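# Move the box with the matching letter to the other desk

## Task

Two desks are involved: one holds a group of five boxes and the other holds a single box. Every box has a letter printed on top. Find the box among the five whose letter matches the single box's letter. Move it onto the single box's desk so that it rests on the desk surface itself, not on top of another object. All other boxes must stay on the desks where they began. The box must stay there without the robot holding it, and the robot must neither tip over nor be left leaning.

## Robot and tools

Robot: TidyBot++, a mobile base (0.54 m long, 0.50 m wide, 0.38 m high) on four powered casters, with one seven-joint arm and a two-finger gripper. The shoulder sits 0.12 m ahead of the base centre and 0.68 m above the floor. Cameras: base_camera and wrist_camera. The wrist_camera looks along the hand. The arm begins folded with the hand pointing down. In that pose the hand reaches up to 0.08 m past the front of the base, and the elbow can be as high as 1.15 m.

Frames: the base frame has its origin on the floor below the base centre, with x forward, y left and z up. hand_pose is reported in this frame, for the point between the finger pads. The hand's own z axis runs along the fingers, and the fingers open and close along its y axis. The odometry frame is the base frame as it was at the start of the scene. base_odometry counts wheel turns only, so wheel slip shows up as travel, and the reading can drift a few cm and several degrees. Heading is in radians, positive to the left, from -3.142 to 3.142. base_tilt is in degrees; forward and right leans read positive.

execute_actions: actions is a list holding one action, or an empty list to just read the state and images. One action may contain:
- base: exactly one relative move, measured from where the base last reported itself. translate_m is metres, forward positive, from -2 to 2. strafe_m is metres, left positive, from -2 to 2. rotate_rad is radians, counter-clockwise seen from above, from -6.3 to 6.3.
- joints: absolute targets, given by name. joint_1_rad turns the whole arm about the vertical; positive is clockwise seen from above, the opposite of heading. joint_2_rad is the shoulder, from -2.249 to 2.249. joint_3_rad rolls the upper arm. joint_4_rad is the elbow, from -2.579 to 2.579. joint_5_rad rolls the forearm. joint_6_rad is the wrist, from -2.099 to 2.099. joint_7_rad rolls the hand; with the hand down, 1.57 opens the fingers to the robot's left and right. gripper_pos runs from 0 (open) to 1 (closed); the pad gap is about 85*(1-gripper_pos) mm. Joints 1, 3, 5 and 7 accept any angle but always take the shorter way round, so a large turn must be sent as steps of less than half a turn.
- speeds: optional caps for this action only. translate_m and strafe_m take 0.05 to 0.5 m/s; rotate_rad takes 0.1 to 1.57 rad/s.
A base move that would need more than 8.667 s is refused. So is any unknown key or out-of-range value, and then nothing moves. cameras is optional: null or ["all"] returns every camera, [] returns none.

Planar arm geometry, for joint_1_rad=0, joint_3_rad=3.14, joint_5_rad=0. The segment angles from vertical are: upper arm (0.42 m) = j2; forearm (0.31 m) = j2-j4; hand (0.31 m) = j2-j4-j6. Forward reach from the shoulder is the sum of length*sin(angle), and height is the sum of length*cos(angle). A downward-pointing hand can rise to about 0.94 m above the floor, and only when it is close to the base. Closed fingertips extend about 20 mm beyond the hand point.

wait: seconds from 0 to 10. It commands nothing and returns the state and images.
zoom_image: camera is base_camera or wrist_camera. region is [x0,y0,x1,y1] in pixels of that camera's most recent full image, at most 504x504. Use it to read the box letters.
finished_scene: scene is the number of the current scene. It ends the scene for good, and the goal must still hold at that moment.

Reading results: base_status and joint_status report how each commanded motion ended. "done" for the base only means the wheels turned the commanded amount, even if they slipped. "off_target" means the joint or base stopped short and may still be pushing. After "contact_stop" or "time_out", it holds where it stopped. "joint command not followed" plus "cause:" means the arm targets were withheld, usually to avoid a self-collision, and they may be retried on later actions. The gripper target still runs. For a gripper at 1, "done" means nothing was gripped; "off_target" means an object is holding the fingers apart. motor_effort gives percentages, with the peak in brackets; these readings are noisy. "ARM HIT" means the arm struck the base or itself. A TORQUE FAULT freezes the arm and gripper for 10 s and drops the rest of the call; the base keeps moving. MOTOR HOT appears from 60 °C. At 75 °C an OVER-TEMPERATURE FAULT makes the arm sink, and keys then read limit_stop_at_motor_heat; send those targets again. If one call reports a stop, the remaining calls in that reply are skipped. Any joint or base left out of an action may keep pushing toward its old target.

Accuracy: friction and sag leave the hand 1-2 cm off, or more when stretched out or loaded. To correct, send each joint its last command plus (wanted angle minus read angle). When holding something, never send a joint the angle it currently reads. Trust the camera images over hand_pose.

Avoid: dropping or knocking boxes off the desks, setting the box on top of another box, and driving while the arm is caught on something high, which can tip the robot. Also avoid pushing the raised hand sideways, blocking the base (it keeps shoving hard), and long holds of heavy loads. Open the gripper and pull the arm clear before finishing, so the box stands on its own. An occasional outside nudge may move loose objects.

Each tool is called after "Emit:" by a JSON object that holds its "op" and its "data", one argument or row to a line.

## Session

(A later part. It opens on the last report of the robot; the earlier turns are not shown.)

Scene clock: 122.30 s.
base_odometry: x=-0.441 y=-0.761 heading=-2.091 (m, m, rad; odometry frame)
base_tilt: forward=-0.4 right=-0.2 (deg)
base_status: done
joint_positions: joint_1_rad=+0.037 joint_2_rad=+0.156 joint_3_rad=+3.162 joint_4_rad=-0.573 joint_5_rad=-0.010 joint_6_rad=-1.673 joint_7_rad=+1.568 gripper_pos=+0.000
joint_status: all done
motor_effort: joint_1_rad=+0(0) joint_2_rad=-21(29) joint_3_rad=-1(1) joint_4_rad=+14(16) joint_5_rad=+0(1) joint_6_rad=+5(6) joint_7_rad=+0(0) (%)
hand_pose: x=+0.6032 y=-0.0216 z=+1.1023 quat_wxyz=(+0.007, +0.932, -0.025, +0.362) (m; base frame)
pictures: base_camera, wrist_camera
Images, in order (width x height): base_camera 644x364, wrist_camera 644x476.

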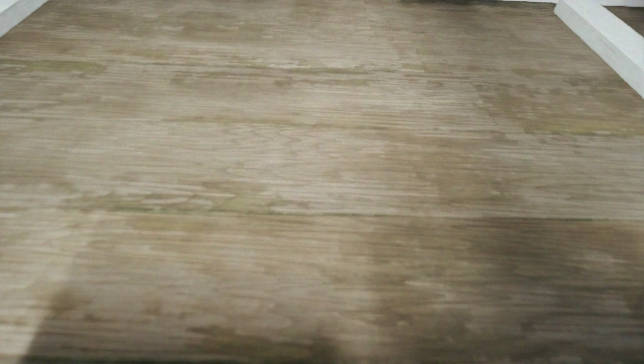

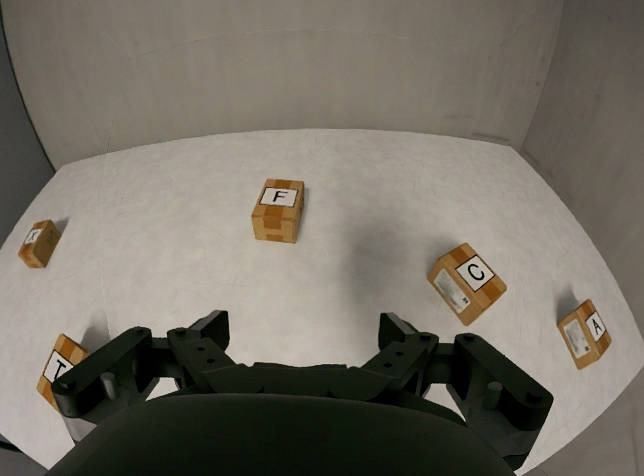

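Emit:
{"op": "execute_actions", "data": {
  "actions": [
    {"base":{"strafe_m":0.3},"joints":{"joint_1_rad":-0.35},"speeds":{"strafe_m":0.3}}
  ]
}}

Scene clock: 138.03 s.
base_odometry: x=-0.181 y=-0.911 heading=-2.091 (m, m, rad; odometry frame)
base_tilt: forward=-0.4 right=-0.2 (deg)
base_status: done
joint_positions: joint_1_rad=-0.346 joint_2_rad=+0.156 joint_3_rad=+3.162 joint_4_rad=-0.573 joint_5_rad=-0.010 joint_6_rad=-1.673 joint_7_rad=+1.568 gripper_pos=+0.000
joint_status: all done
motor_effort: joint_1_rad=+0(2) joint_2_rad=-22(23) joint_3_rad=-1(3) joint_4_rad=+14(15) joint_5_rad=-1(2) joint_6_rad=+5(5) joint_7_rad=+0(0) (%)
hand_pose: x=+0.5762 y=+0.1609 z=+1.1023 quat_wxyz=(-0.062, +0.920, +0.153, +0.356) (m; base frame)
pictures: base_camera, wrist_camera
Images, in order (width x height): base_camera 644x364, wrist_camera 644x476.

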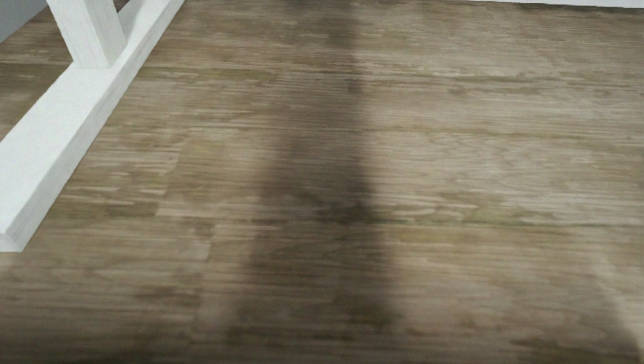

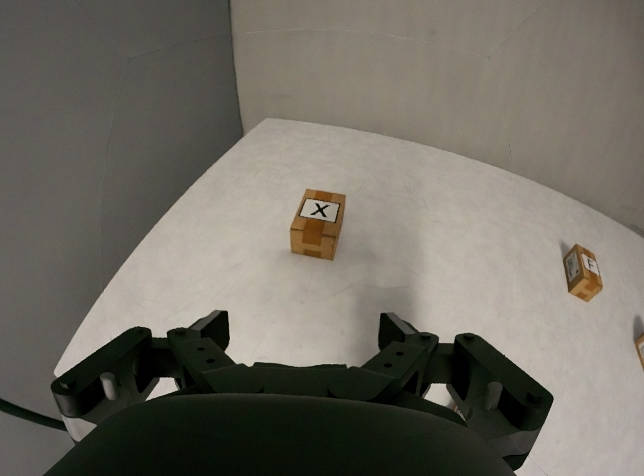

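Emit:
{"op": "execute_actions", "data": {
  "actions": [
    {"joints":{"joint_1_rad":-0.36,"joint_2_rad":0.33,"joint_4_rad":-0.74,"joint_6_rad":-1.1}}
  ]
}}

Scene clock: 159.67 s.
base_odometry: x=-0.181 y=-0.911 heading=-2.091 (m, m, rad; odometry frame)
base_tilt: forward=-0.4 right=-0.2 (deg)
base_status: not commanded
joint_positions: joint_1_rad=-0.346 joint_2_rad=+0.337 joint_3_rad=+3.162 joint_4_rad=-0.730 joint_5_rad=-0.010 joint_6_rad=-1.121 joint_7_rad=+1.568 gripper_pos=+0.000
joint_status: all done
motor_effort: joint_1_rad=+0(1) joint_2_rad=-32(39) joint_3_rad=-1(1) joint_4_rad=+18(20) joint_5_rad=-1(1) joint_6_rad=+7(8) joint_7_rad=-1(0) (%)
hand_pose: x=+0.7497 y=+0.2213 z=+1.0506 quat_wxyz=(-0.078, +0.877, +0.145, +0.452) (m; base frame)
pictures: base_camera, wrist_camera
Images, in order (width x height): base_camera 644x364, wrist_camera 644x476.

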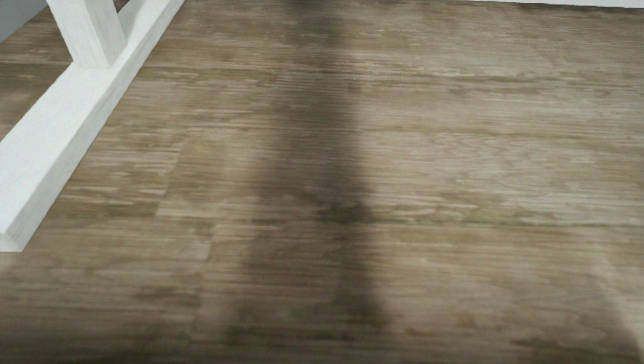

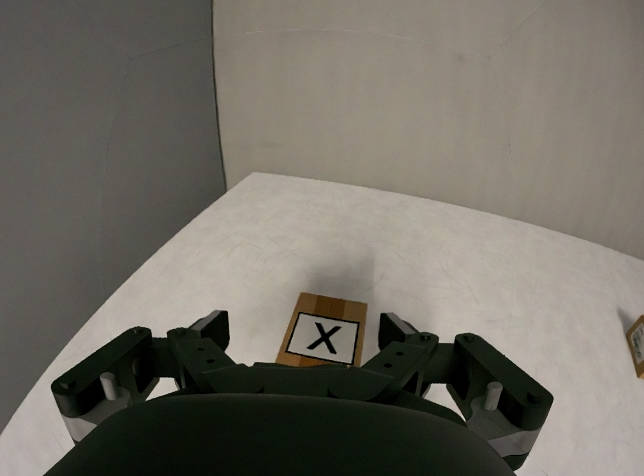

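Emit:
{"op": "execute_actions", "data": {
  "actions": [
    {"base":{"strafe_m":-0.012},"joints":{"joint_2_rad":0.44,"joint_4_rad":-0.465,"joint_6_rad":-1.37,"joint_7_rad":1.47}}
  ]
}}

Scene clock: 176.43 s.
base_odometry: x=-0.192 y=-0.905 heading=-2.092 (m, m, rad; odometry frame)
base_tilt: forward=-0.4 right=-0.2 (deg)
base_status: done
joint_positions: joint_1_rad=-0.353 joint_2_rad=+0.425 joint_3_rad=+3.162 joint_4_rad=-0.489 joint_5_rad=-0.010 joint_6_rad=-1.345 joint_7_rad=+1.502 gripper_pos=+0.000
joint_status: all done
motor_effort: joint_1_rad=+0(3) joint_2_rad=-34(37) joint_3_rad=-1(3) joint_4_rad=+17(19) joint_5_rad=+0(1) joint_6_rad=+6(7) joint_7_rad=+0(1) (%)
hand_pose: x=+0.7426 y=+0.2250 z=+1.0597 quat_wxyz=(-0.087, +0.896, +0.123, +0.419) (m; base frame)
pictures: base_camera, wrist_camera
Images, in order (width x height): base_camera 644x364, wrist_camera 644x476.

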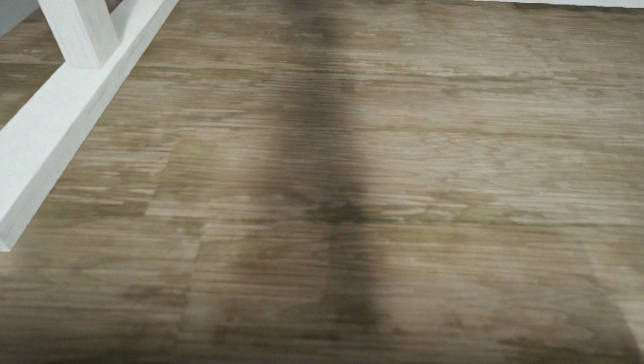

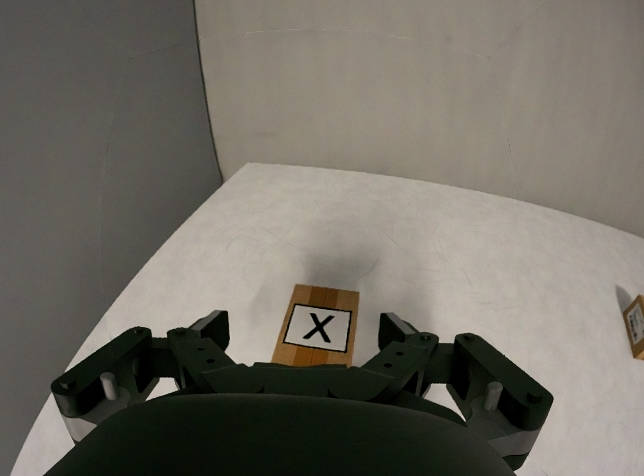

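Emit:
{"op": "execute_actions", "data": {
  "actions": [
    {"joints":{"joint_1_rad":-0.345,"joint_2_rad":0.49,"joint_6_rad":-1.41}}
  ]
}}

Scene clock: 182.77 s.
base_odometry: x=-0.192 y=-0.905 heading=-2.092 (m, m, rad; odometry frame)
base_tilt: forward=-0.4 right=-0.2 (deg)
base_status: not commanded
joint_positions: joint_1_rad=-0.353 joint_2_rad=+0.485 joint_3_rad=+3.162 joint_4_rad=-0.484 joint_5_rad=-0.010 joint_6_rad=-1.385 joint_7_rad=+1.502 gripper_pos=+0.000
joint_status: all done
motor_effort: joint_1_rad=+0(1) joint_2_rad=-36(37) joint_3_rad=-1(1) joint_4_rad=+17(17) joint_5_rad=+0(1) joint_6_rad=+6(6) joint_7_rad=+0(1) (%)
hand_pose: x=+0.7550 y=+0.2294 z=+1.0118 quat_wxyz=(-0.077, +0.915, +0.125, +0.375) (m; base frame)
pictures: base_camera, wrist_camera
Images, in order (width x height): base_camera 644x364, wrist_camera 644x476.

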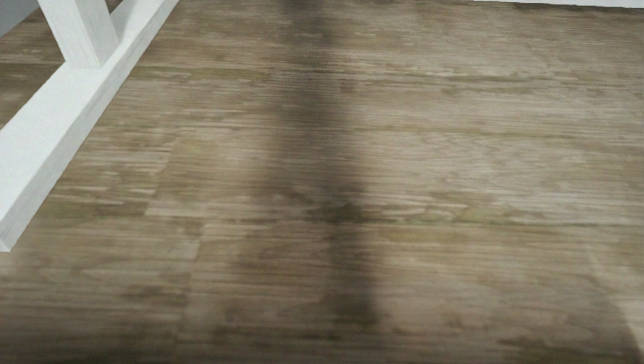

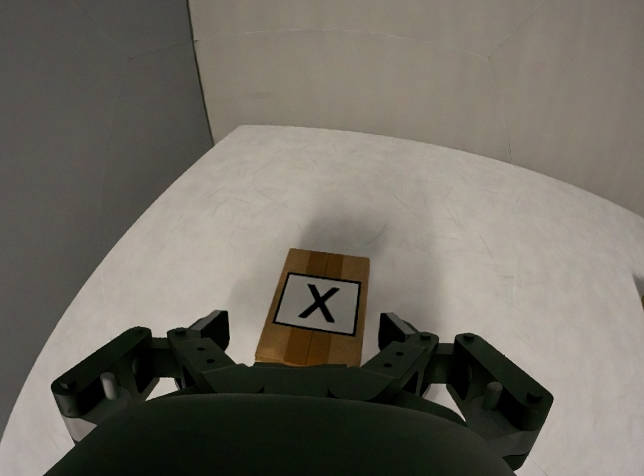

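Emit:
{"op": "execute_actions", "data": {
  "actions": [
    {"joints":{"joint_2_rad":0.512}}
  ]
}}

Scene clock: 187.13 s.
base_odometry: x=-0.192 y=-0.905 heading=-2.092 (m, m, rad; odometry frame)
base_tilt: forward=-0.4 right=-0.2 (deg)
base_status: not commanded
joint_positions: joint_1_rad=-0.353 joint_2_rad=+0.499 joint_3_rad=+3.162 joint_4_rad=-0.484 joint_5_rad=-0.010 joint_6_rad=-1.385 joint_7_rad=+1.502 gripper_pos=+0.000
joint_status: all done
motor_effort: joint_1_rad=+0(0) joint_2_rad=-36(38) joint_3_rad=-1(1) joint_4_rad=+16(17) joint_5_rad=-1(0) joint_6_rad=+5(5) joint_7_rad=+0(0) (%)
hand_pose: x=+0.7593 y=+0.2309 z=+1.0024 quat_wxyz=(-0.076, +0.918, +0.126, +0.369) (m; base frame)
pictures: base_camera, wrist_camera
Images, in order (width x height): base_camera 644x364, wrist_camera 644x476.

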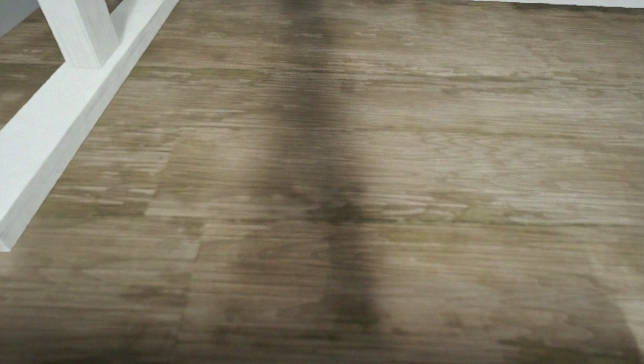

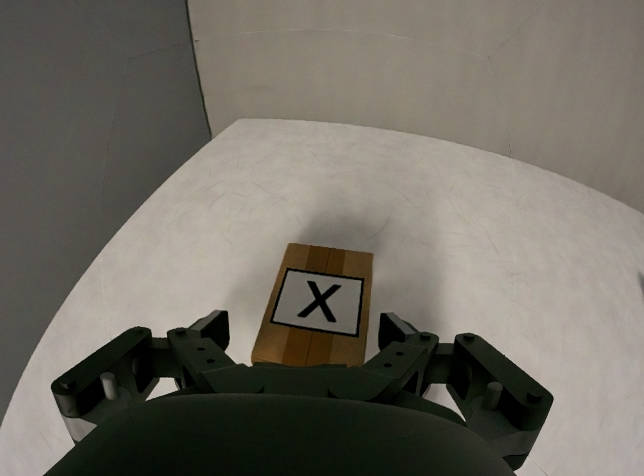

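Emit:
{"op": "execute_actions", "data": {
  "actions": [
    {"joints":{"joint_2_rad":0.53}}
  ]
}}

Emit:
{"op": "execute_actions", "data": {
  "actions": [
    {"joints":{"gripper_pos":1.0}}
  ]
}}

Scene clock: 192.77 s.
base_odometry: x=-0.192 y=-0.905 heading=-2.092 (m, m, rad; odometry frame)
base_tilt: forward=-0.4 right=-0.2 (deg)
base_status: not commanded
joint_positions: joint_1_rad=-0.353 joint_2_rad=+0.516 joint_3_rad=+3.162 joint_4_rad=-0.484 joint_5_rad=-0.010 joint_6_rad=-1.385 joint_7_rad=+1.502 gripper_pos=+0.000
joint_status: all done
motor_effort: joint_1_rad=+0(0) joint_2_rad=-37(38) joint_3_rad=-1(1) joint_4_rad=+17(17) joint_5_rad=+0(1) joint_6_rad=+5(5) joint_7_rad=+0(0) (%)
hand_pose: x=+0.7643 y=+0.2328 z=+0.9907 quat_wxyz=(-0.074, +0.921, +0.126, +0.361) (m; base frame)
pictures: base_camera, wrist_camera
Images, in order (width x height): base_camera 644x364, wrist_camera 644x476.

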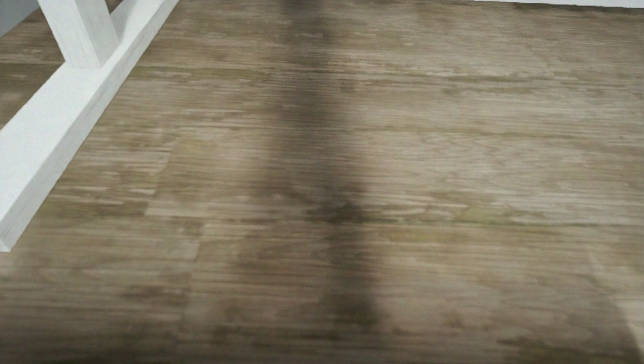

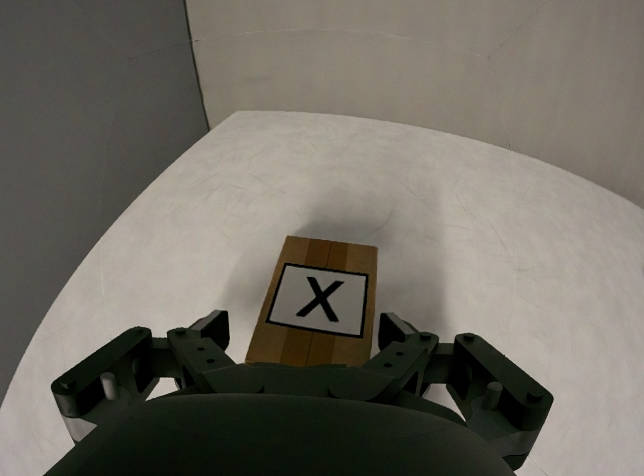

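Scene clock: 193.87 s.
base_odometry: x=-0.192 y=-0.905 heading=-2.092 (m, m, rad; odometry frame)
base_tilt: forward=-0.4 right=-0.2 (deg)
base_status: not commanded
joint_positions: joint_1_rad=-0.353 joint_2_rad=+0.518 joint_3_rad=+3.162 joint_4_rad=-0.477 joint_5_rad=-0.010 joint_6_rad=-1.387 joint_7_rad=+1.502 gripper_pos=+0.326
joint_status: gripper_pos off_target (ended at +0.326, target +1.000)
motor_effort: joint_1_rad=+0(1) joint_2_rad=-39(41) joint_3_rad=-2(2) joint_4_rad=+18(18) joint_5_rad=-1(2) joint_6_rad=+5(6) joint_7_rad=+0(1) (%)
hand_pose: x=+0.7650 y=+0.2331 z=+0.9923 quat_wxyz=(-0.075, +0.920, +0.126, +0.363) (m; base frame)
pictures: base_camera, wrist_camera
Images, in order (width x height): base_camera 644x364, wrist_camera 644x476.

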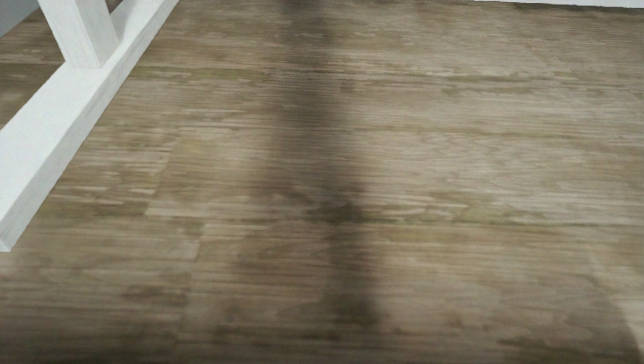

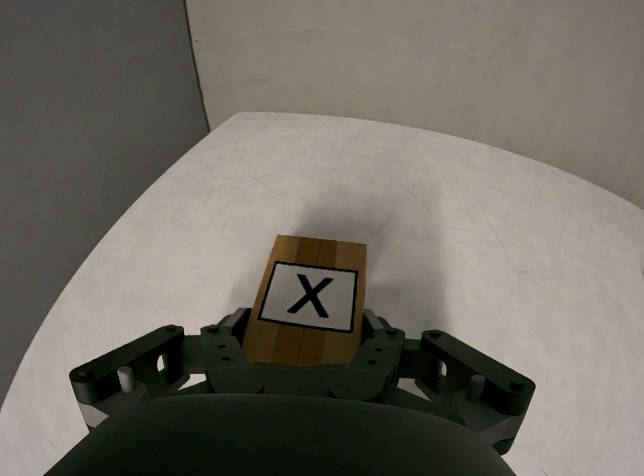

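Emit:
{"op": "execute_actions", "data": {
  "actions": [
    {"joints":{"joint_2_rad":0.35}}
  ]
}}

Scene clock: 198.83 s.
base_odometry: x=-0.192 y=-0.905 heading=-2.092 (m, m, rad; odometry frame)
base_tilt: forward=-0.4 right=-0.2 (deg)
base_status: not commanded
joint_positions: joint_1_rad=-0.353 joint_2_rad=+0.349 joint_3_rad=+3.162 joint_4_rad=-0.476 joint_5_rad=-0.010 joint_6_rad=-1.388 joint_7_rad=+1.502 gripper_pos=+0.326
joint_status: all done
motor_effort: joint_1_rad=+0(0) joint_2_rad=-31(43) joint_3_rad=-2(1) joint_4_rad=+16(20) joint_5_rad=+1(0) joint_6_rad=+7(7) joint_7_rad=-1(0) (%)
hand_pose: x=+0.7064 y=+0.2115 z=+1.1039 quat_wxyz=(-0.091, +0.886, +0.121, +0.438) (m; base frame)
pictures: base_camera, wrist_camera
Images, in order (width x height): base_camera 644x364, wrist_camera 644x476.

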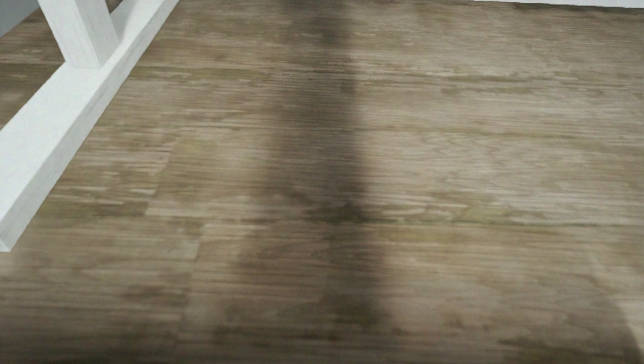

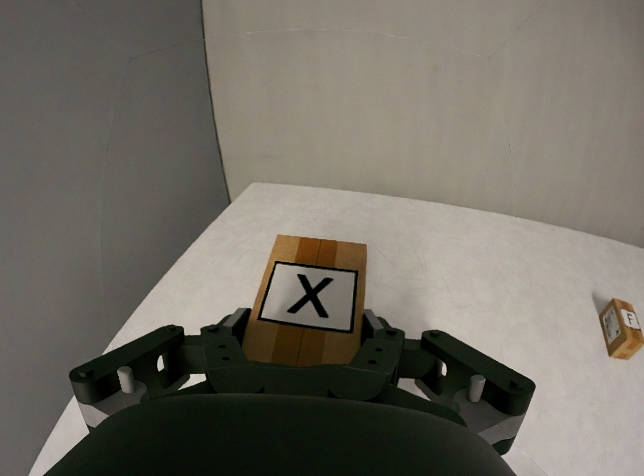

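Emit:
{"op": "execute_actions", "data": {
  "actions": [
    {"base":{"strafe_m":-0.288},"joints":{"joint_1_rad":0.0,"joint_2_rad":-0.2,"joint_4_rad":-0.9,"joint_6_rad":-1.5,"joint_7_rad":1.57}}
  ]
}}

Emit:
{"op": "execute_actions", "data": {
  "actions": [
    {"base":{"translate_m":-2.0},"joints":{"joint_2_rad":-0.6,"joint_4_rad":-1.7,"joint_6_rad":-1.2}}
  ]
}}

Scene clock: 205.07 s.
base_odometry: x=-0.442 y=-0.762 heading=-2.091 (m, m, rad; odometry frame)
base_tilt: forward=-0.4 right=-0.2 (deg)
base_status: done
joint_positions: joint_1_rad=-0.012 joint_2_rad=-0.200 joint_3_rad=+3.162 joint_4_rad=-0.879 joint_5_rad=-0.010 joint_6_rad=-1.479 joint_7_rad=+1.537 gripper_pos=+0.326
joint_status: all done
motor_effort: joint_1_rad=+0(3) joint_2_rad=-9(35) joint_3_rad=-1(3) joint_4_rad=+15(18) joint_5_rad=-1(2) joint_6_rad=+7(8) joint_7_rad=+0(1) (%)
hand_pose: x=+0.4921 y=-0.0005 z=+1.1662 quat_wxyz=(-0.012, +0.881, -0.017, +0.472) (m; base frame)
pictures: base_camera, wrist_camera
Images, in order (width x height): base_camera 644x364, wrist_camera 644x476.

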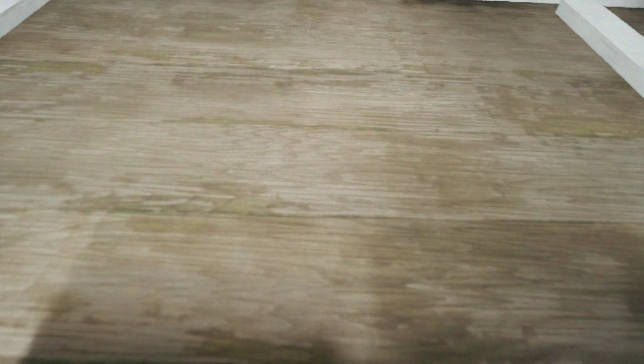

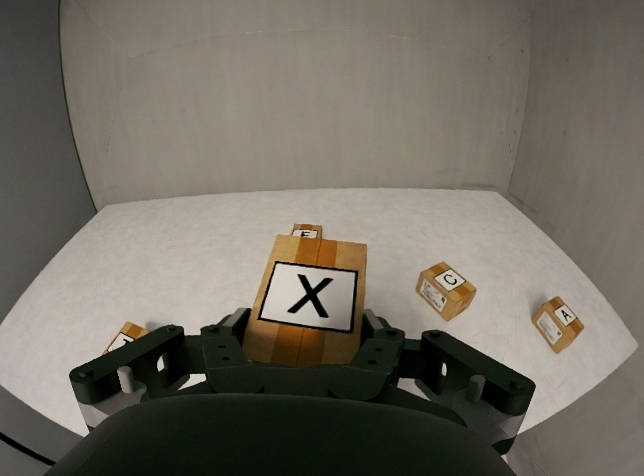

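Scene clock: 210.43 s.
base_odometry: x=+0.552 y=+0.974 heading=-2.091 (m, m, rad; odometry frame)
base_tilt: forward=-0.4 right=-0.2 (deg)
base_status: done
joint_positions: joint_1_rad=-0.012 joint_2_rad=-0.593 joint_3_rad=+3.162 joint_4_rad=-1.684 joint_5_rad=-0.010 joint_6_rad=-1.230 joint_7_rad=+1.537 gripper_pos=+0.326
joint_status: all done
motor_effort: joint_1_rad=+0(1) joint_2_rad=+1(13) joint_3_rad=+0(0) joint_4_rad=+19(19) joint_5_rad=-1(1) joint_6_rad=+6(7) joint_7_rad=-1(0) (%)
hand_pose: x=+0.3908 y=-0.0003 z=+0.9640 quat_wxyz=(-0.016, +0.917, -0.020, +0.399) (m; base frame)
pictures: base_camera, wrist_camera
Images, in order (width x height): base_camera 644x364, wrist_camera 644x476.

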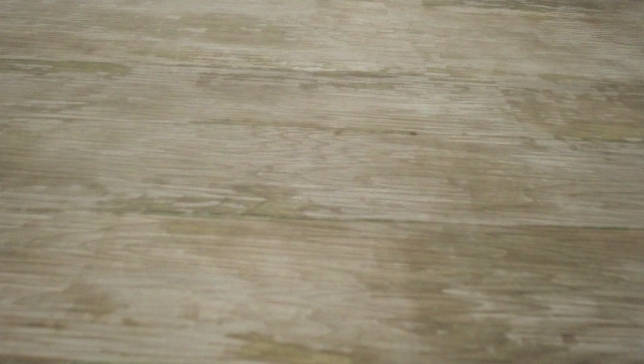

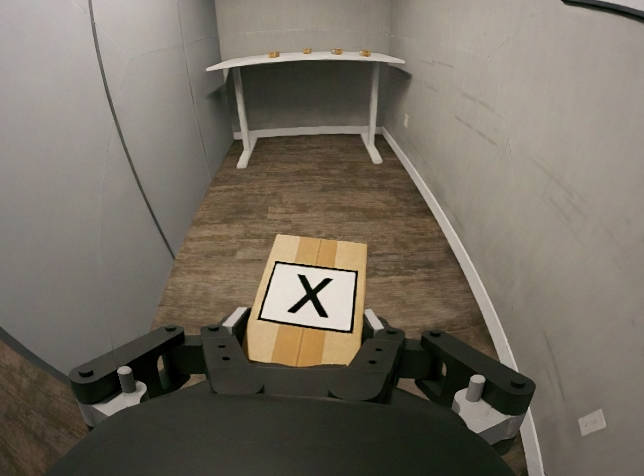

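Emit:
{"op": "execute_actions", "data": {
  "actions": [
    {"base":{"translate_m":-0.1}}
  ],
  "cameras": []
}}

Emit:
{"op": "execute_actions", "data": {
  "actions": [
    {"base":{"rotate_rad":1.576}}
  ]
}}

Scene clock: 214.80 s.
base_odometry: x=+0.602 y=+1.061 heading=-2.091 (m, m, rad; odometry frame)
base_tilt: forward=-0.4 right=-0.2 (deg)
base_status: done
joint_positions: joint_1_rad=-0.012 joint_2_rad=-0.601 joint_3_rad=+3.162 joint_4_rad=-1.684 joint_5_rad=-0.010 joint_6_rad=-1.228 joint_7_rad=+1.537 gripper_pos=+0.326
joint_status: not commanded
motor_effort: joint_1_rad=+0(0) joint_2_rad=+1(5) joint_3_rad=+0(0) joint_4_rad=+19(19) joint_5_rad=+0(1) joint_6_rad=+6(8) joint_7_rad=+0(1) (%)
hand_pose: x=+0.3890 y=-0.0003 z=+0.9664 quat_wxyz=(-0.016, +0.915, -0.020, +0.403) (m; base frame)
pictures: none
No camera images: the call's "cameras" was empty. Leave "cameras" out to get every camera's image.

Scene clock: 217.10 s.
base_odometry: x=+0.602 y=+1.061 heading=-0.516 (m, m, rad; odometry frame)
base_tilt: forward=-0.4 right=-0.2 (deg)
base_status: done
joint_positions: joint_1_rad=-0.011 joint_2_rad=-0.601 joint_3_rad=+3.162 joint_4_rad=-1.684 joint_5_rad=-0.010 joint_6_rad=-1.228 joint_7_rad=+1.537 gripper_pos=+0.326
joint_status: not commanded
motor_effort: joint_1_rad=+0(0) joint_2_rad=+2(2) joint_3_rad=+0(3) joint_4_rad=+19(19) joint_5_rad=-1(2) joint_6_rad=+6(7) joint_7_rad=-1(0) (%)
hand_pose: x=+0.3890 y=-0.0004 z=+0.9664 quat_wxyz=(-0.016, +0.915, -0.020, +0.403) (m; base frame)
pictures: base_camera, wrist_camera
Images, in order (width x height): base_camera 644x364, wrist_camera 644x476.

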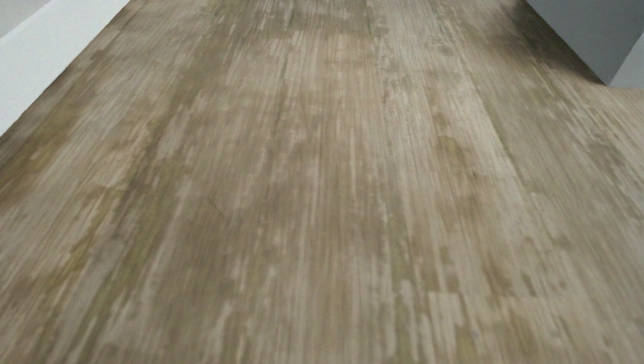

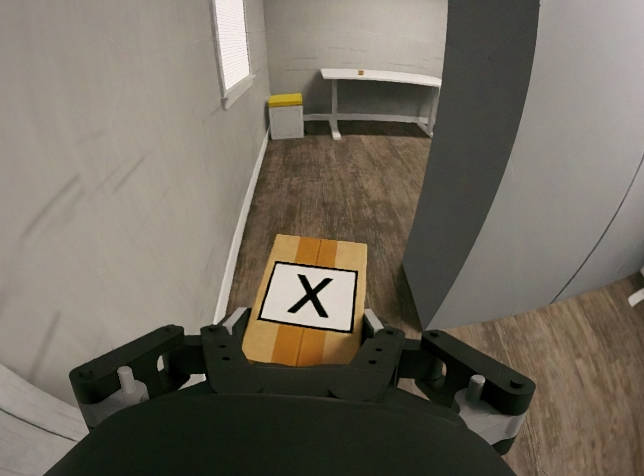

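Emit:
{"op": "execute_actions", "data": {
  "actions": [
    {"base":{"translate_m":2.0}}
  ],
  "cameras": []
}}

Emit:
{"op": "execute_actions", "data": {
  "actions": [
    {"base":{"translate_m":0.2}}
  ]
}}

Emit:
{"op": "execute_actions", "data": {
  "actions": [
    {"base":{"strafe_m":-0.8},"joints":{"joint_2_rad":-0.1,"joint_4_rad":-1.45,"joint_6_rad":-0.95}}
  ]
}}

Scene clock: 232.43 s.
base_odometry: x=+2.343 y=+0.077 heading=-0.515 (m, m, rad; odometry frame)
base_tilt: forward=-0.4 right=-0.2 (deg)
base_status: done
joint_positions: joint_1_rad=-0.011 joint_2_rad=-0.598 joint_3_rad=+3.162 joint_4_rad=-1.685 joint_5_rad=-0.010 joint_6_rad=-1.226 joint_7_rad=+1.537 gripper_pos=+0.326
joint_status: not commanded
motor_effort: joint_1_rad=+0(1) joint_2_rad=+2(7) joint_3_rad=-1(0) joint_4_rad=+18(19) joint_5_rad=+0(0) joint_6_rad=+6(7) joint_7_rad=+0(1) (%)
hand_pose: x=+0.3901 y=-0.0004 z=+0.9658 quat_wxyz=(-0.016, +0.915, -0.020, +0.403) (m; base frame)
pictures: none
No camera images: the call's "cameras" was empty. Leave "cameras" out to get every camera's image.

Scene clock: 234.07 s.
base_odometry: x=+2.518 y=-0.021 heading=-0.514 (m, m, rad; odometry frame)
base_tilt: forward=-0.4 right=-0.2 (deg)
base_status: done
joint_positions: joint_1_rad=-0.011 joint_2_rad=-0.592 joint_3_rad=+3.162 joint_4_rad=-1.685 joint_5_rad=-0.010 joint_6_rad=-1.225 joint_7_rad=+1.537 gripper_pos=+0.326
joint_status: not commanded
motor_effort: joint_1_rad=+0(0) joint_2_rad=+2(4) joint_3_rad=+0(0) joint_4_rad=+19(20) joint_5_rad=-1(1) joint_6_rad=+6(7) joint_7_rad=+0(1) (%)
hand_pose: x=+0.3919 y=-0.0004 z=+0.9640 quat_wxyz=(-0.016, +0.916, -0.020, +0.400) (m; base frame)
pictures: base_camera, wrist_camera
Images, in order (width x height): base_camera 644x364, wrist_camera 644x476.

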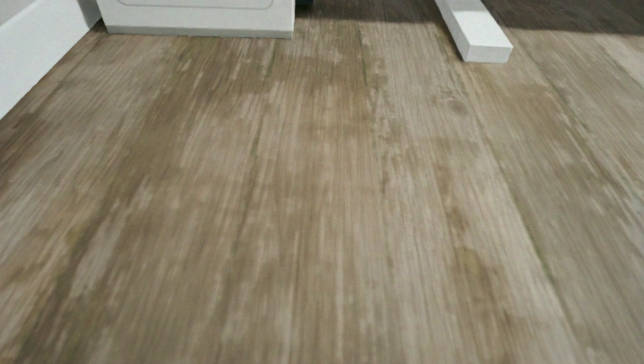

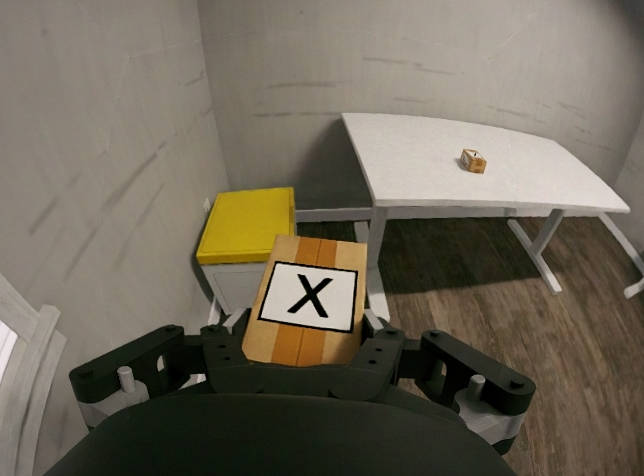

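Scene clock: 237.03 s.
base_odometry: x=+2.124 y=-0.718 heading=-0.514 (m, m, rad; odometry frame)
base_tilt: forward=-0.4 right=-0.2 (deg)
base_status: done
joint_positions: joint_1_rad=-0.008 joint_2_rad=-0.096 joint_3_rad=+3.162 joint_4_rad=-1.481 joint_5_rad=-0.010 joint_6_rad=-0.979 joint_7_rad=+1.537 gripper_pos=+0.326
joint_status: all done
motor_effort: joint_1_rad=+0(1) joint_2_rad=-18(20) joint_3_rad=-1(2) joint_4_rad=+20(20) joint_5_rad=+0(1) joint_6_rad=+7(6) joint_7_rad=+0(0) (%)
hand_pose: x=+0.6061 y=-0.0027 z=+0.9369 quat_wxyz=(-0.010, +0.925, -0.023, +0.379) (m; base frame)
pictures: base_camera, wrist_camera
Images, in order (width x height): base_camera 644x364, wrist_camera 644x476.

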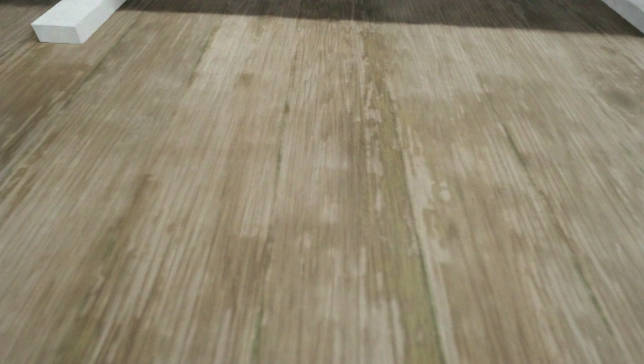

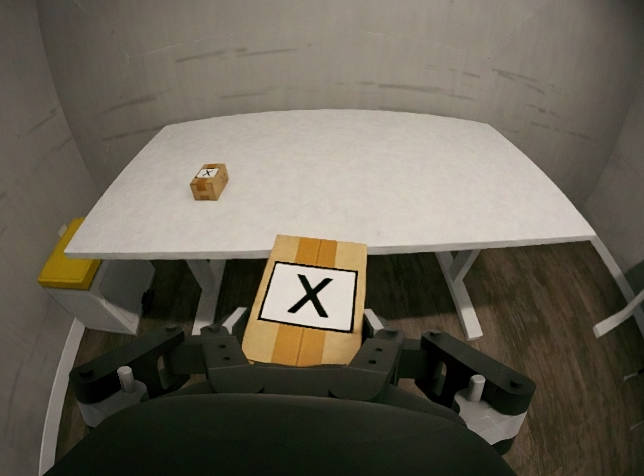

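Emit:
{"op": "execute_actions", "data": {
  "actions": [
    {"base":{"translate_m":0.37},"speeds":{"translate_m":0.3}}
  ]
}}

Scene clock: 240.97 s.
base_odometry: x=+2.447 y=-0.901 heading=-0.514 (m, m, rad; odometry frame)
base_tilt: forward=-0.4 right=-0.2 (deg)
base_status: done
joint_positions: joint_1_rad=-0.008 joint_2_rad=-0.095 joint_3_rad=+3.162 joint_4_rad=-1.478 joint_5_rad=-0.010 joint_6_rad=-0.977 joint_7_rad=+1.537 gripper_pos=+0.326
joint_status: not commanded
motor_effort: joint_1_rad=+0(1) joint_2_rad=-18(22) joint_3_rad=-1(0) joint_4_rad=+20(21) joint_5_rad=-1(0) joint_6_rad=+6(6) joint_7_rad=+0(0) (%)
hand_pose: x=+0.6075 y=-0.0027 z=+0.9383 quat_wxyz=(-0.010, +0.924, -0.023, +0.381) (m; base frame)
pictures: base_camera, wrist_camera
Images, in order (width x height): base_camera 644x364, wrist_camera 644x476.

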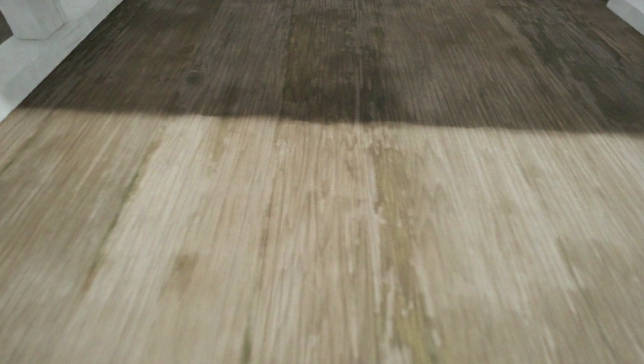

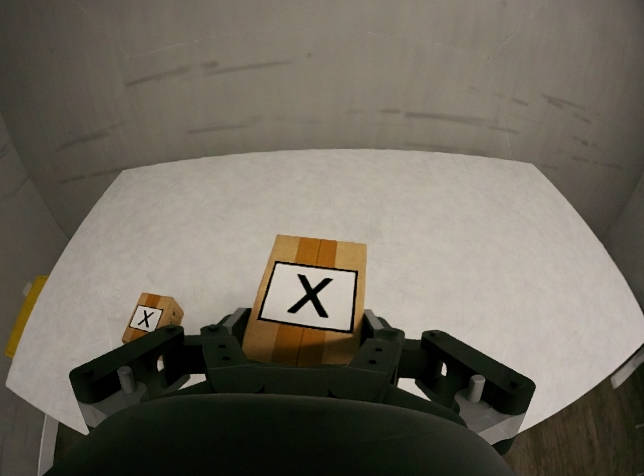

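Emit:
{"op": "execute_actions", "data": {
  "actions": [
    {"joints":{"joint_2_rad":0.027,"joint_4_rad":-1.70,"joint_6_rad":-0.64}}
  ]
}}

Scene clock: 246.73 s.
base_odometry: x=+2.447 y=-0.901 heading=-0.514 (m, m, rad; odometry frame)
base_tilt: forward=-0.4 right=-0.2 (deg)
base_status: not commanded
joint_positions: joint_1_rad=-0.008 joint_2_rad=+0.034 joint_3_rad=+3.162 joint_4_rad=-1.692 joint_5_rad=-0.010 joint_6_rad=-0.671 joint_7_rad=+1.537 gripper_pos=+0.326
joint_status: all done
motor_effort: joint_1_rad=+0(0) joint_2_rad=-23(26) joint_3_rad=-1(0) joint_4_rad=+20(21) joint_5_rad=-1(0) joint_6_rad=+5(7) joint_7_rad=+0(0) (%)
hand_pose: x=+0.6552 y=-0.0034 z=+0.8250 quat_wxyz=(-0.008, +0.931, -0.024, +0.364) (m; base frame)
pictures: base_camera, wrist_camera
Images, in order (width x height): base_camera 644x364, wrist_camera 644x476.

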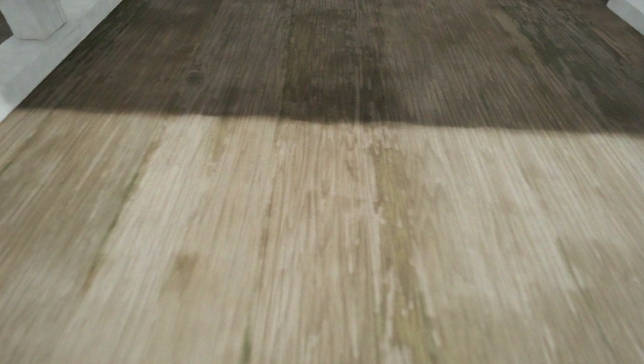

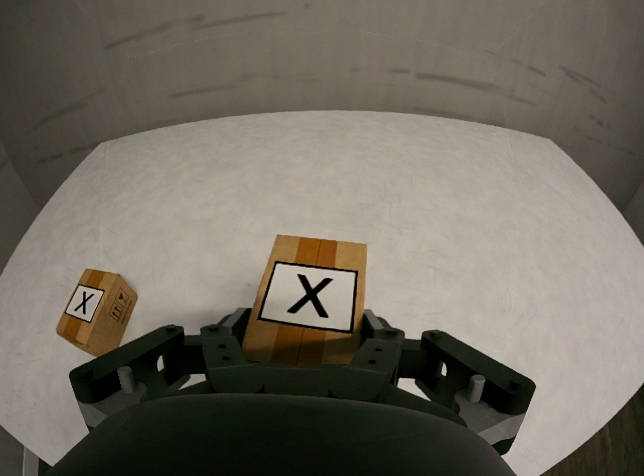

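Emit:
{"op": "execute_actions", "data": {
  "actions": [
    {"joints":{"joint_2_rad":0.075,"joint_6_rad":-0.6}}
  ]
}}

Scene clock: 251.23 s.
base_odometry: x=+2.447 y=-0.901 heading=-0.514 (m, m, rad; odometry frame)
base_tilt: forward=-0.4 right=-0.2 (deg)
base_status: not commanded
joint_positions: joint_1_rad=-0.008 joint_2_rad=+0.071 joint_3_rad=+3.162 joint_4_rad=-1.692 joint_5_rad=-0.010 joint_6_rad=-0.629 joint_7_rad=+1.537 gripper_pos=+0.326
joint_status: all done
motor_effort: joint_1_rad=+0(0) joint_2_rad=-25(26) joint_3_rad=-1(1) joint_4_rad=+20(20) joint_5_rad=-1(0) joint_6_rad=+6(7) joint_7_rad=+0(0) (%)
hand_pose: x=+0.6699 y=-0.0036 z=+0.8140 quat_wxyz=(-0.007, +0.930, -0.024, +0.367) (m; base frame)
pictures: base_camera, wrist_camera
Images, in order (width x height): base_camera 644x364, wrist_camera 644x476.

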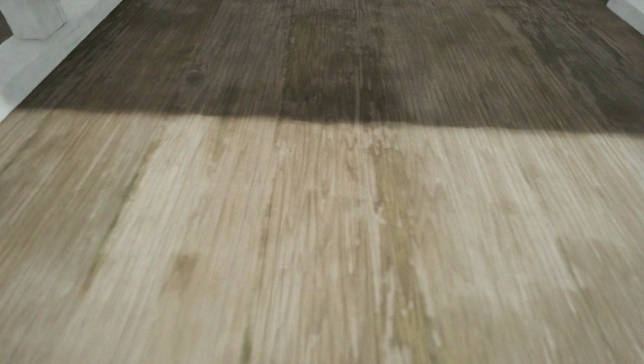

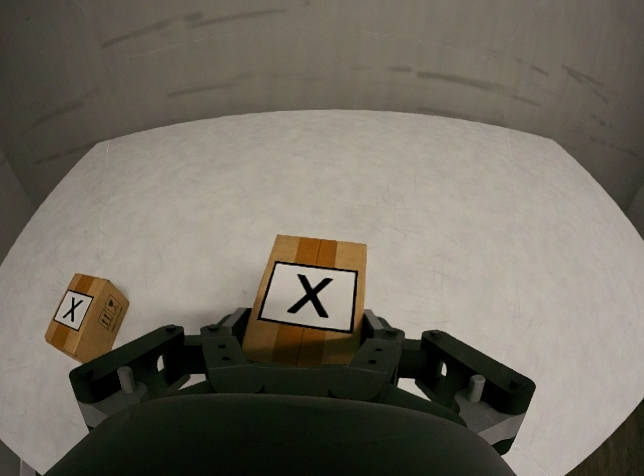

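Emit:
{"op": "execute_actions", "data": {
  "actions": [
    {"joints":{"joint_2_rad":0.115,"joint_6_rad":-0.57}}
  ]
}}

Scene clock: 256.10 s.
base_odometry: x=+2.447 y=-0.901 heading=-0.514 (m, m, rad; odometry frame)
base_tilt: forward=-0.4 right=-0.2 (deg)
base_status: not commanded
joint_positions: joint_1_rad=-0.008 joint_2_rad=+0.110 joint_3_rad=+3.162 joint_4_rad=-1.692 joint_5_rad=-0.010 joint_6_rad=-0.599 joint_7_rad=+1.537 gripper_pos=+0.326
joint_status: all done
motor_effort: joint_1_rad=+0(0) joint_2_rad=-26(27) joint_3_rad=-1(1) joint_4_rad=+19(21) joint_5_rad=+0(0) joint_6_rad=+6(6) joint_7_rad=+0(1) (%)
hand_pose: x=+0.6816 y=-0.0037 z=+0.7984 quat_wxyz=(-0.007, +0.932, -0.024, +0.362) (m; base frame)
pictures: base_camera, wrist_camera
Images, in order (width x height): base_camera 644x364, wrist_camera 644x476.

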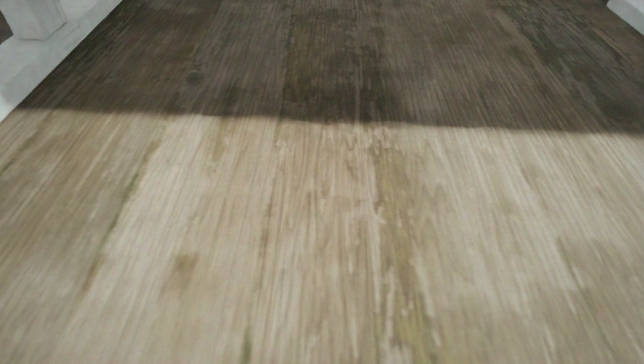

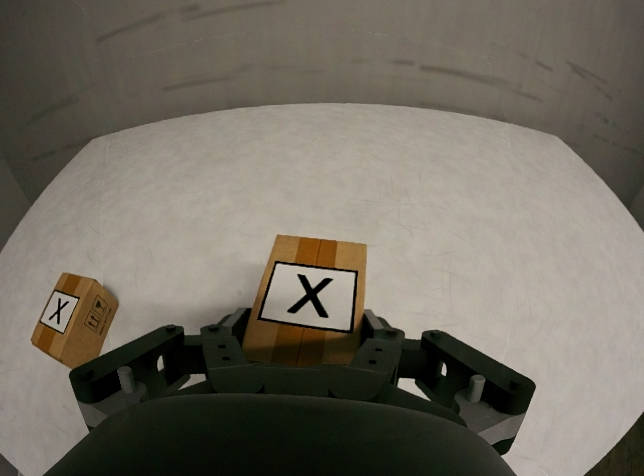

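Emit:
{"op": "execute_actions", "data": {
  "actions": [
    {"joints":{"joint_2_rad":0.15}}
  ]
}}

Scene clock: 258.83 s.
base_odometry: x=+2.447 y=-0.901 heading=-0.514 (m, m, rad; odometry frame)
base_tilt: forward=-0.4 right=-0.2 (deg)
base_status: not commanded
joint_positions: joint_1_rad=-0.008 joint_2_rad=+0.145 joint_3_rad=+3.162 joint_4_rad=-1.692 joint_5_rad=-0.010 joint_6_rad=-0.599 joint_7_rad=+1.537 gripper_pos=+0.326
joint_status: all done
motor_effort: joint_1_rad=+0(0) joint_2_rad=-27(29) joint_3_rad=-1(1) joint_4_rad=+19(20) joint_5_rad=+0(1) joint_6_rad=+6(6) joint_7_rad=+0(0) (%)
hand_pose: x=+0.6853 y=-0.0037 z=+0.7789 quat_wxyz=(-0.006, +0.938, -0.024, +0.346) (m; base frame)
pictures: base_camera, wrist_camera
Images, in order (width x height): base_camera 644x364, wrist_camera 644x476.

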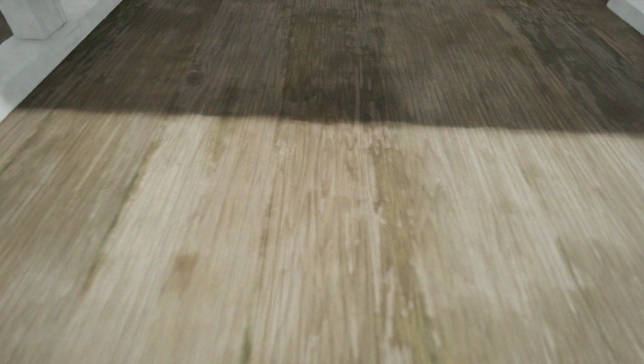

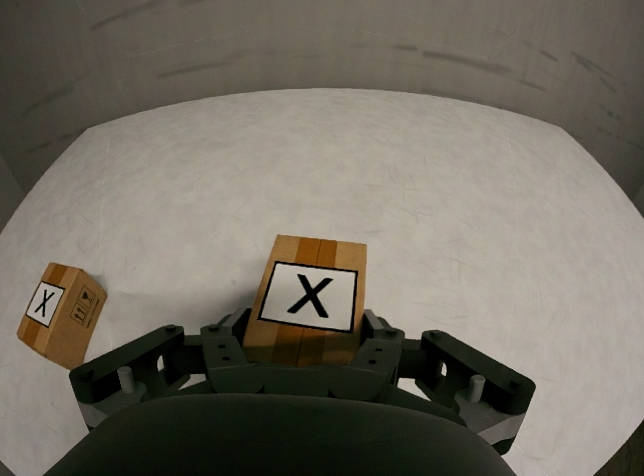

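Emit:
{"op": "execute_actions", "data": {
  "actions": [
    {"joints":{"joint_2_rad":0.185,"joint_6_rad":-0.55}}
  ]
}}

Scene clock: 262.70 s.
base_odometry: x=+2.447 y=-0.901 heading=-0.514 (m, m, rad; odometry frame)
base_tilt: forward=-0.4 right=-0.2 (deg)
base_status: not commanded
joint_positions: joint_1_rad=-0.008 joint_2_rad=+0.177 joint_3_rad=+3.162 joint_4_rad=-1.692 joint_5_rad=-0.010 joint_6_rad=-0.577 joint_7_rad=+1.537 gripper_pos=+0.326
joint_status: all done
motor_effort: joint_1_rad=+0(0) joint_2_rad=-28(29) joint_3_rad=-1(1) joint_4_rad=+19(19) joint_5_rad=-1(0) joint_6_rad=+5(6) joint_7_rad=-1(0) (%)
hand_pose: x=+0.6934 y=-0.0038 z=+0.7645 quat_wxyz=(-0.006, +0.940, -0.024, +0.341) (m; base frame)
pictures: base_camera, wrist_camera
Images, in order (width x height): base_camera 644x364, wrist_camera 644x476.

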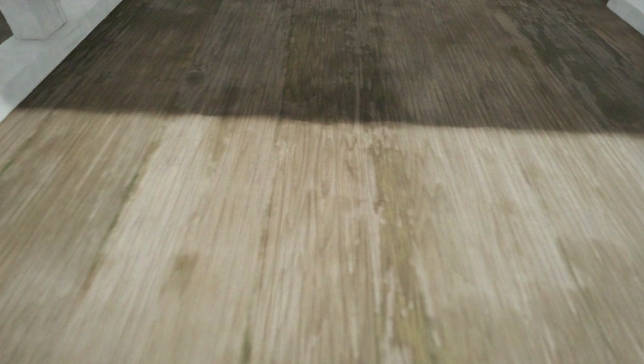

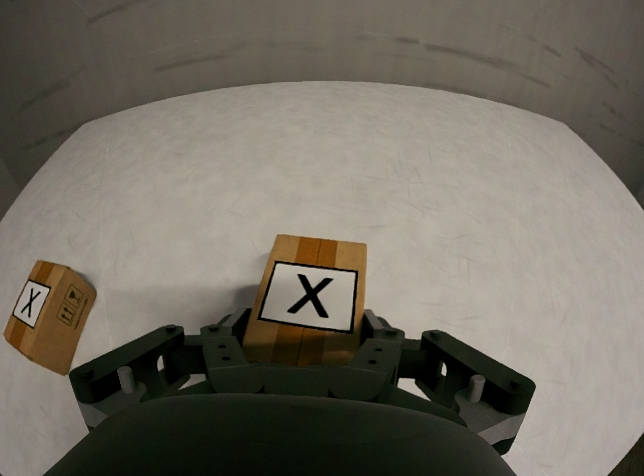

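Emit:
{"op": "execute_actions", "data": {
  "actions": [
    {"joints":{"joint_2_rad":0.225,"joint_6_rad":-0.51}}
  ]
}}

Scene clock: 266.83 s.
base_odometry: x=+2.447 y=-0.901 heading=-0.514 (m, m, rad; odometry frame)
base_tilt: forward=-0.4 right=-0.2 (deg)
base_status: not commanded
joint_positions: joint_1_rad=-0.008 joint_2_rad=+0.199 joint_3_rad=+3.162 joint_4_rad=-1.692 joint_5_rad=-0.010 joint_6_rad=-0.528 joint_7_rad=+1.537 gripper_pos=+0.326
joint_status: all done
motor_effort: joint_1_rad=+0(0) joint_2_rad=-26(28) joint_3_rad=-1(1) joint_4_rad=+17(20) joint_5_rad=-1(1) joint_6_rad=+4(5) joint_7_rad=+0(0) (%)
hand_pose: x=+0.7069 y=-0.0040 z=+0.7623 quat_wxyz=(-0.006, +0.935, -0.024, +0.354) (m; base frame)
pictures: base_camera, wrist_camera
Images, in order (width x height): base_camera 644x364, wrist_camera 644x476.

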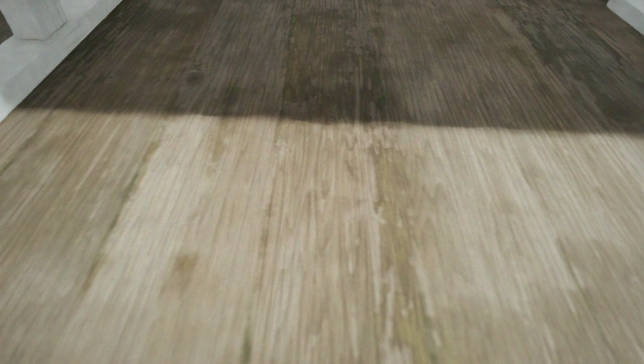

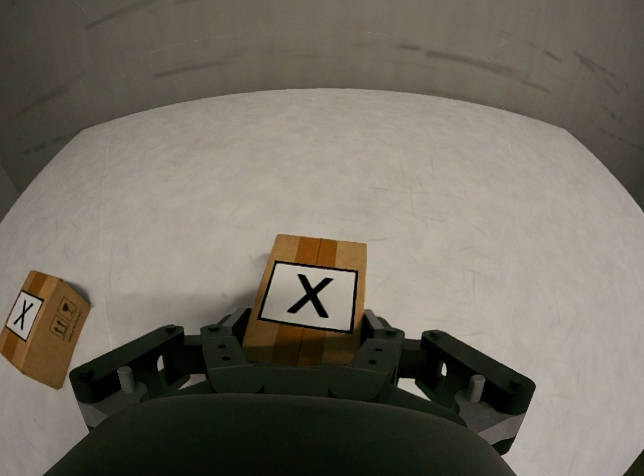

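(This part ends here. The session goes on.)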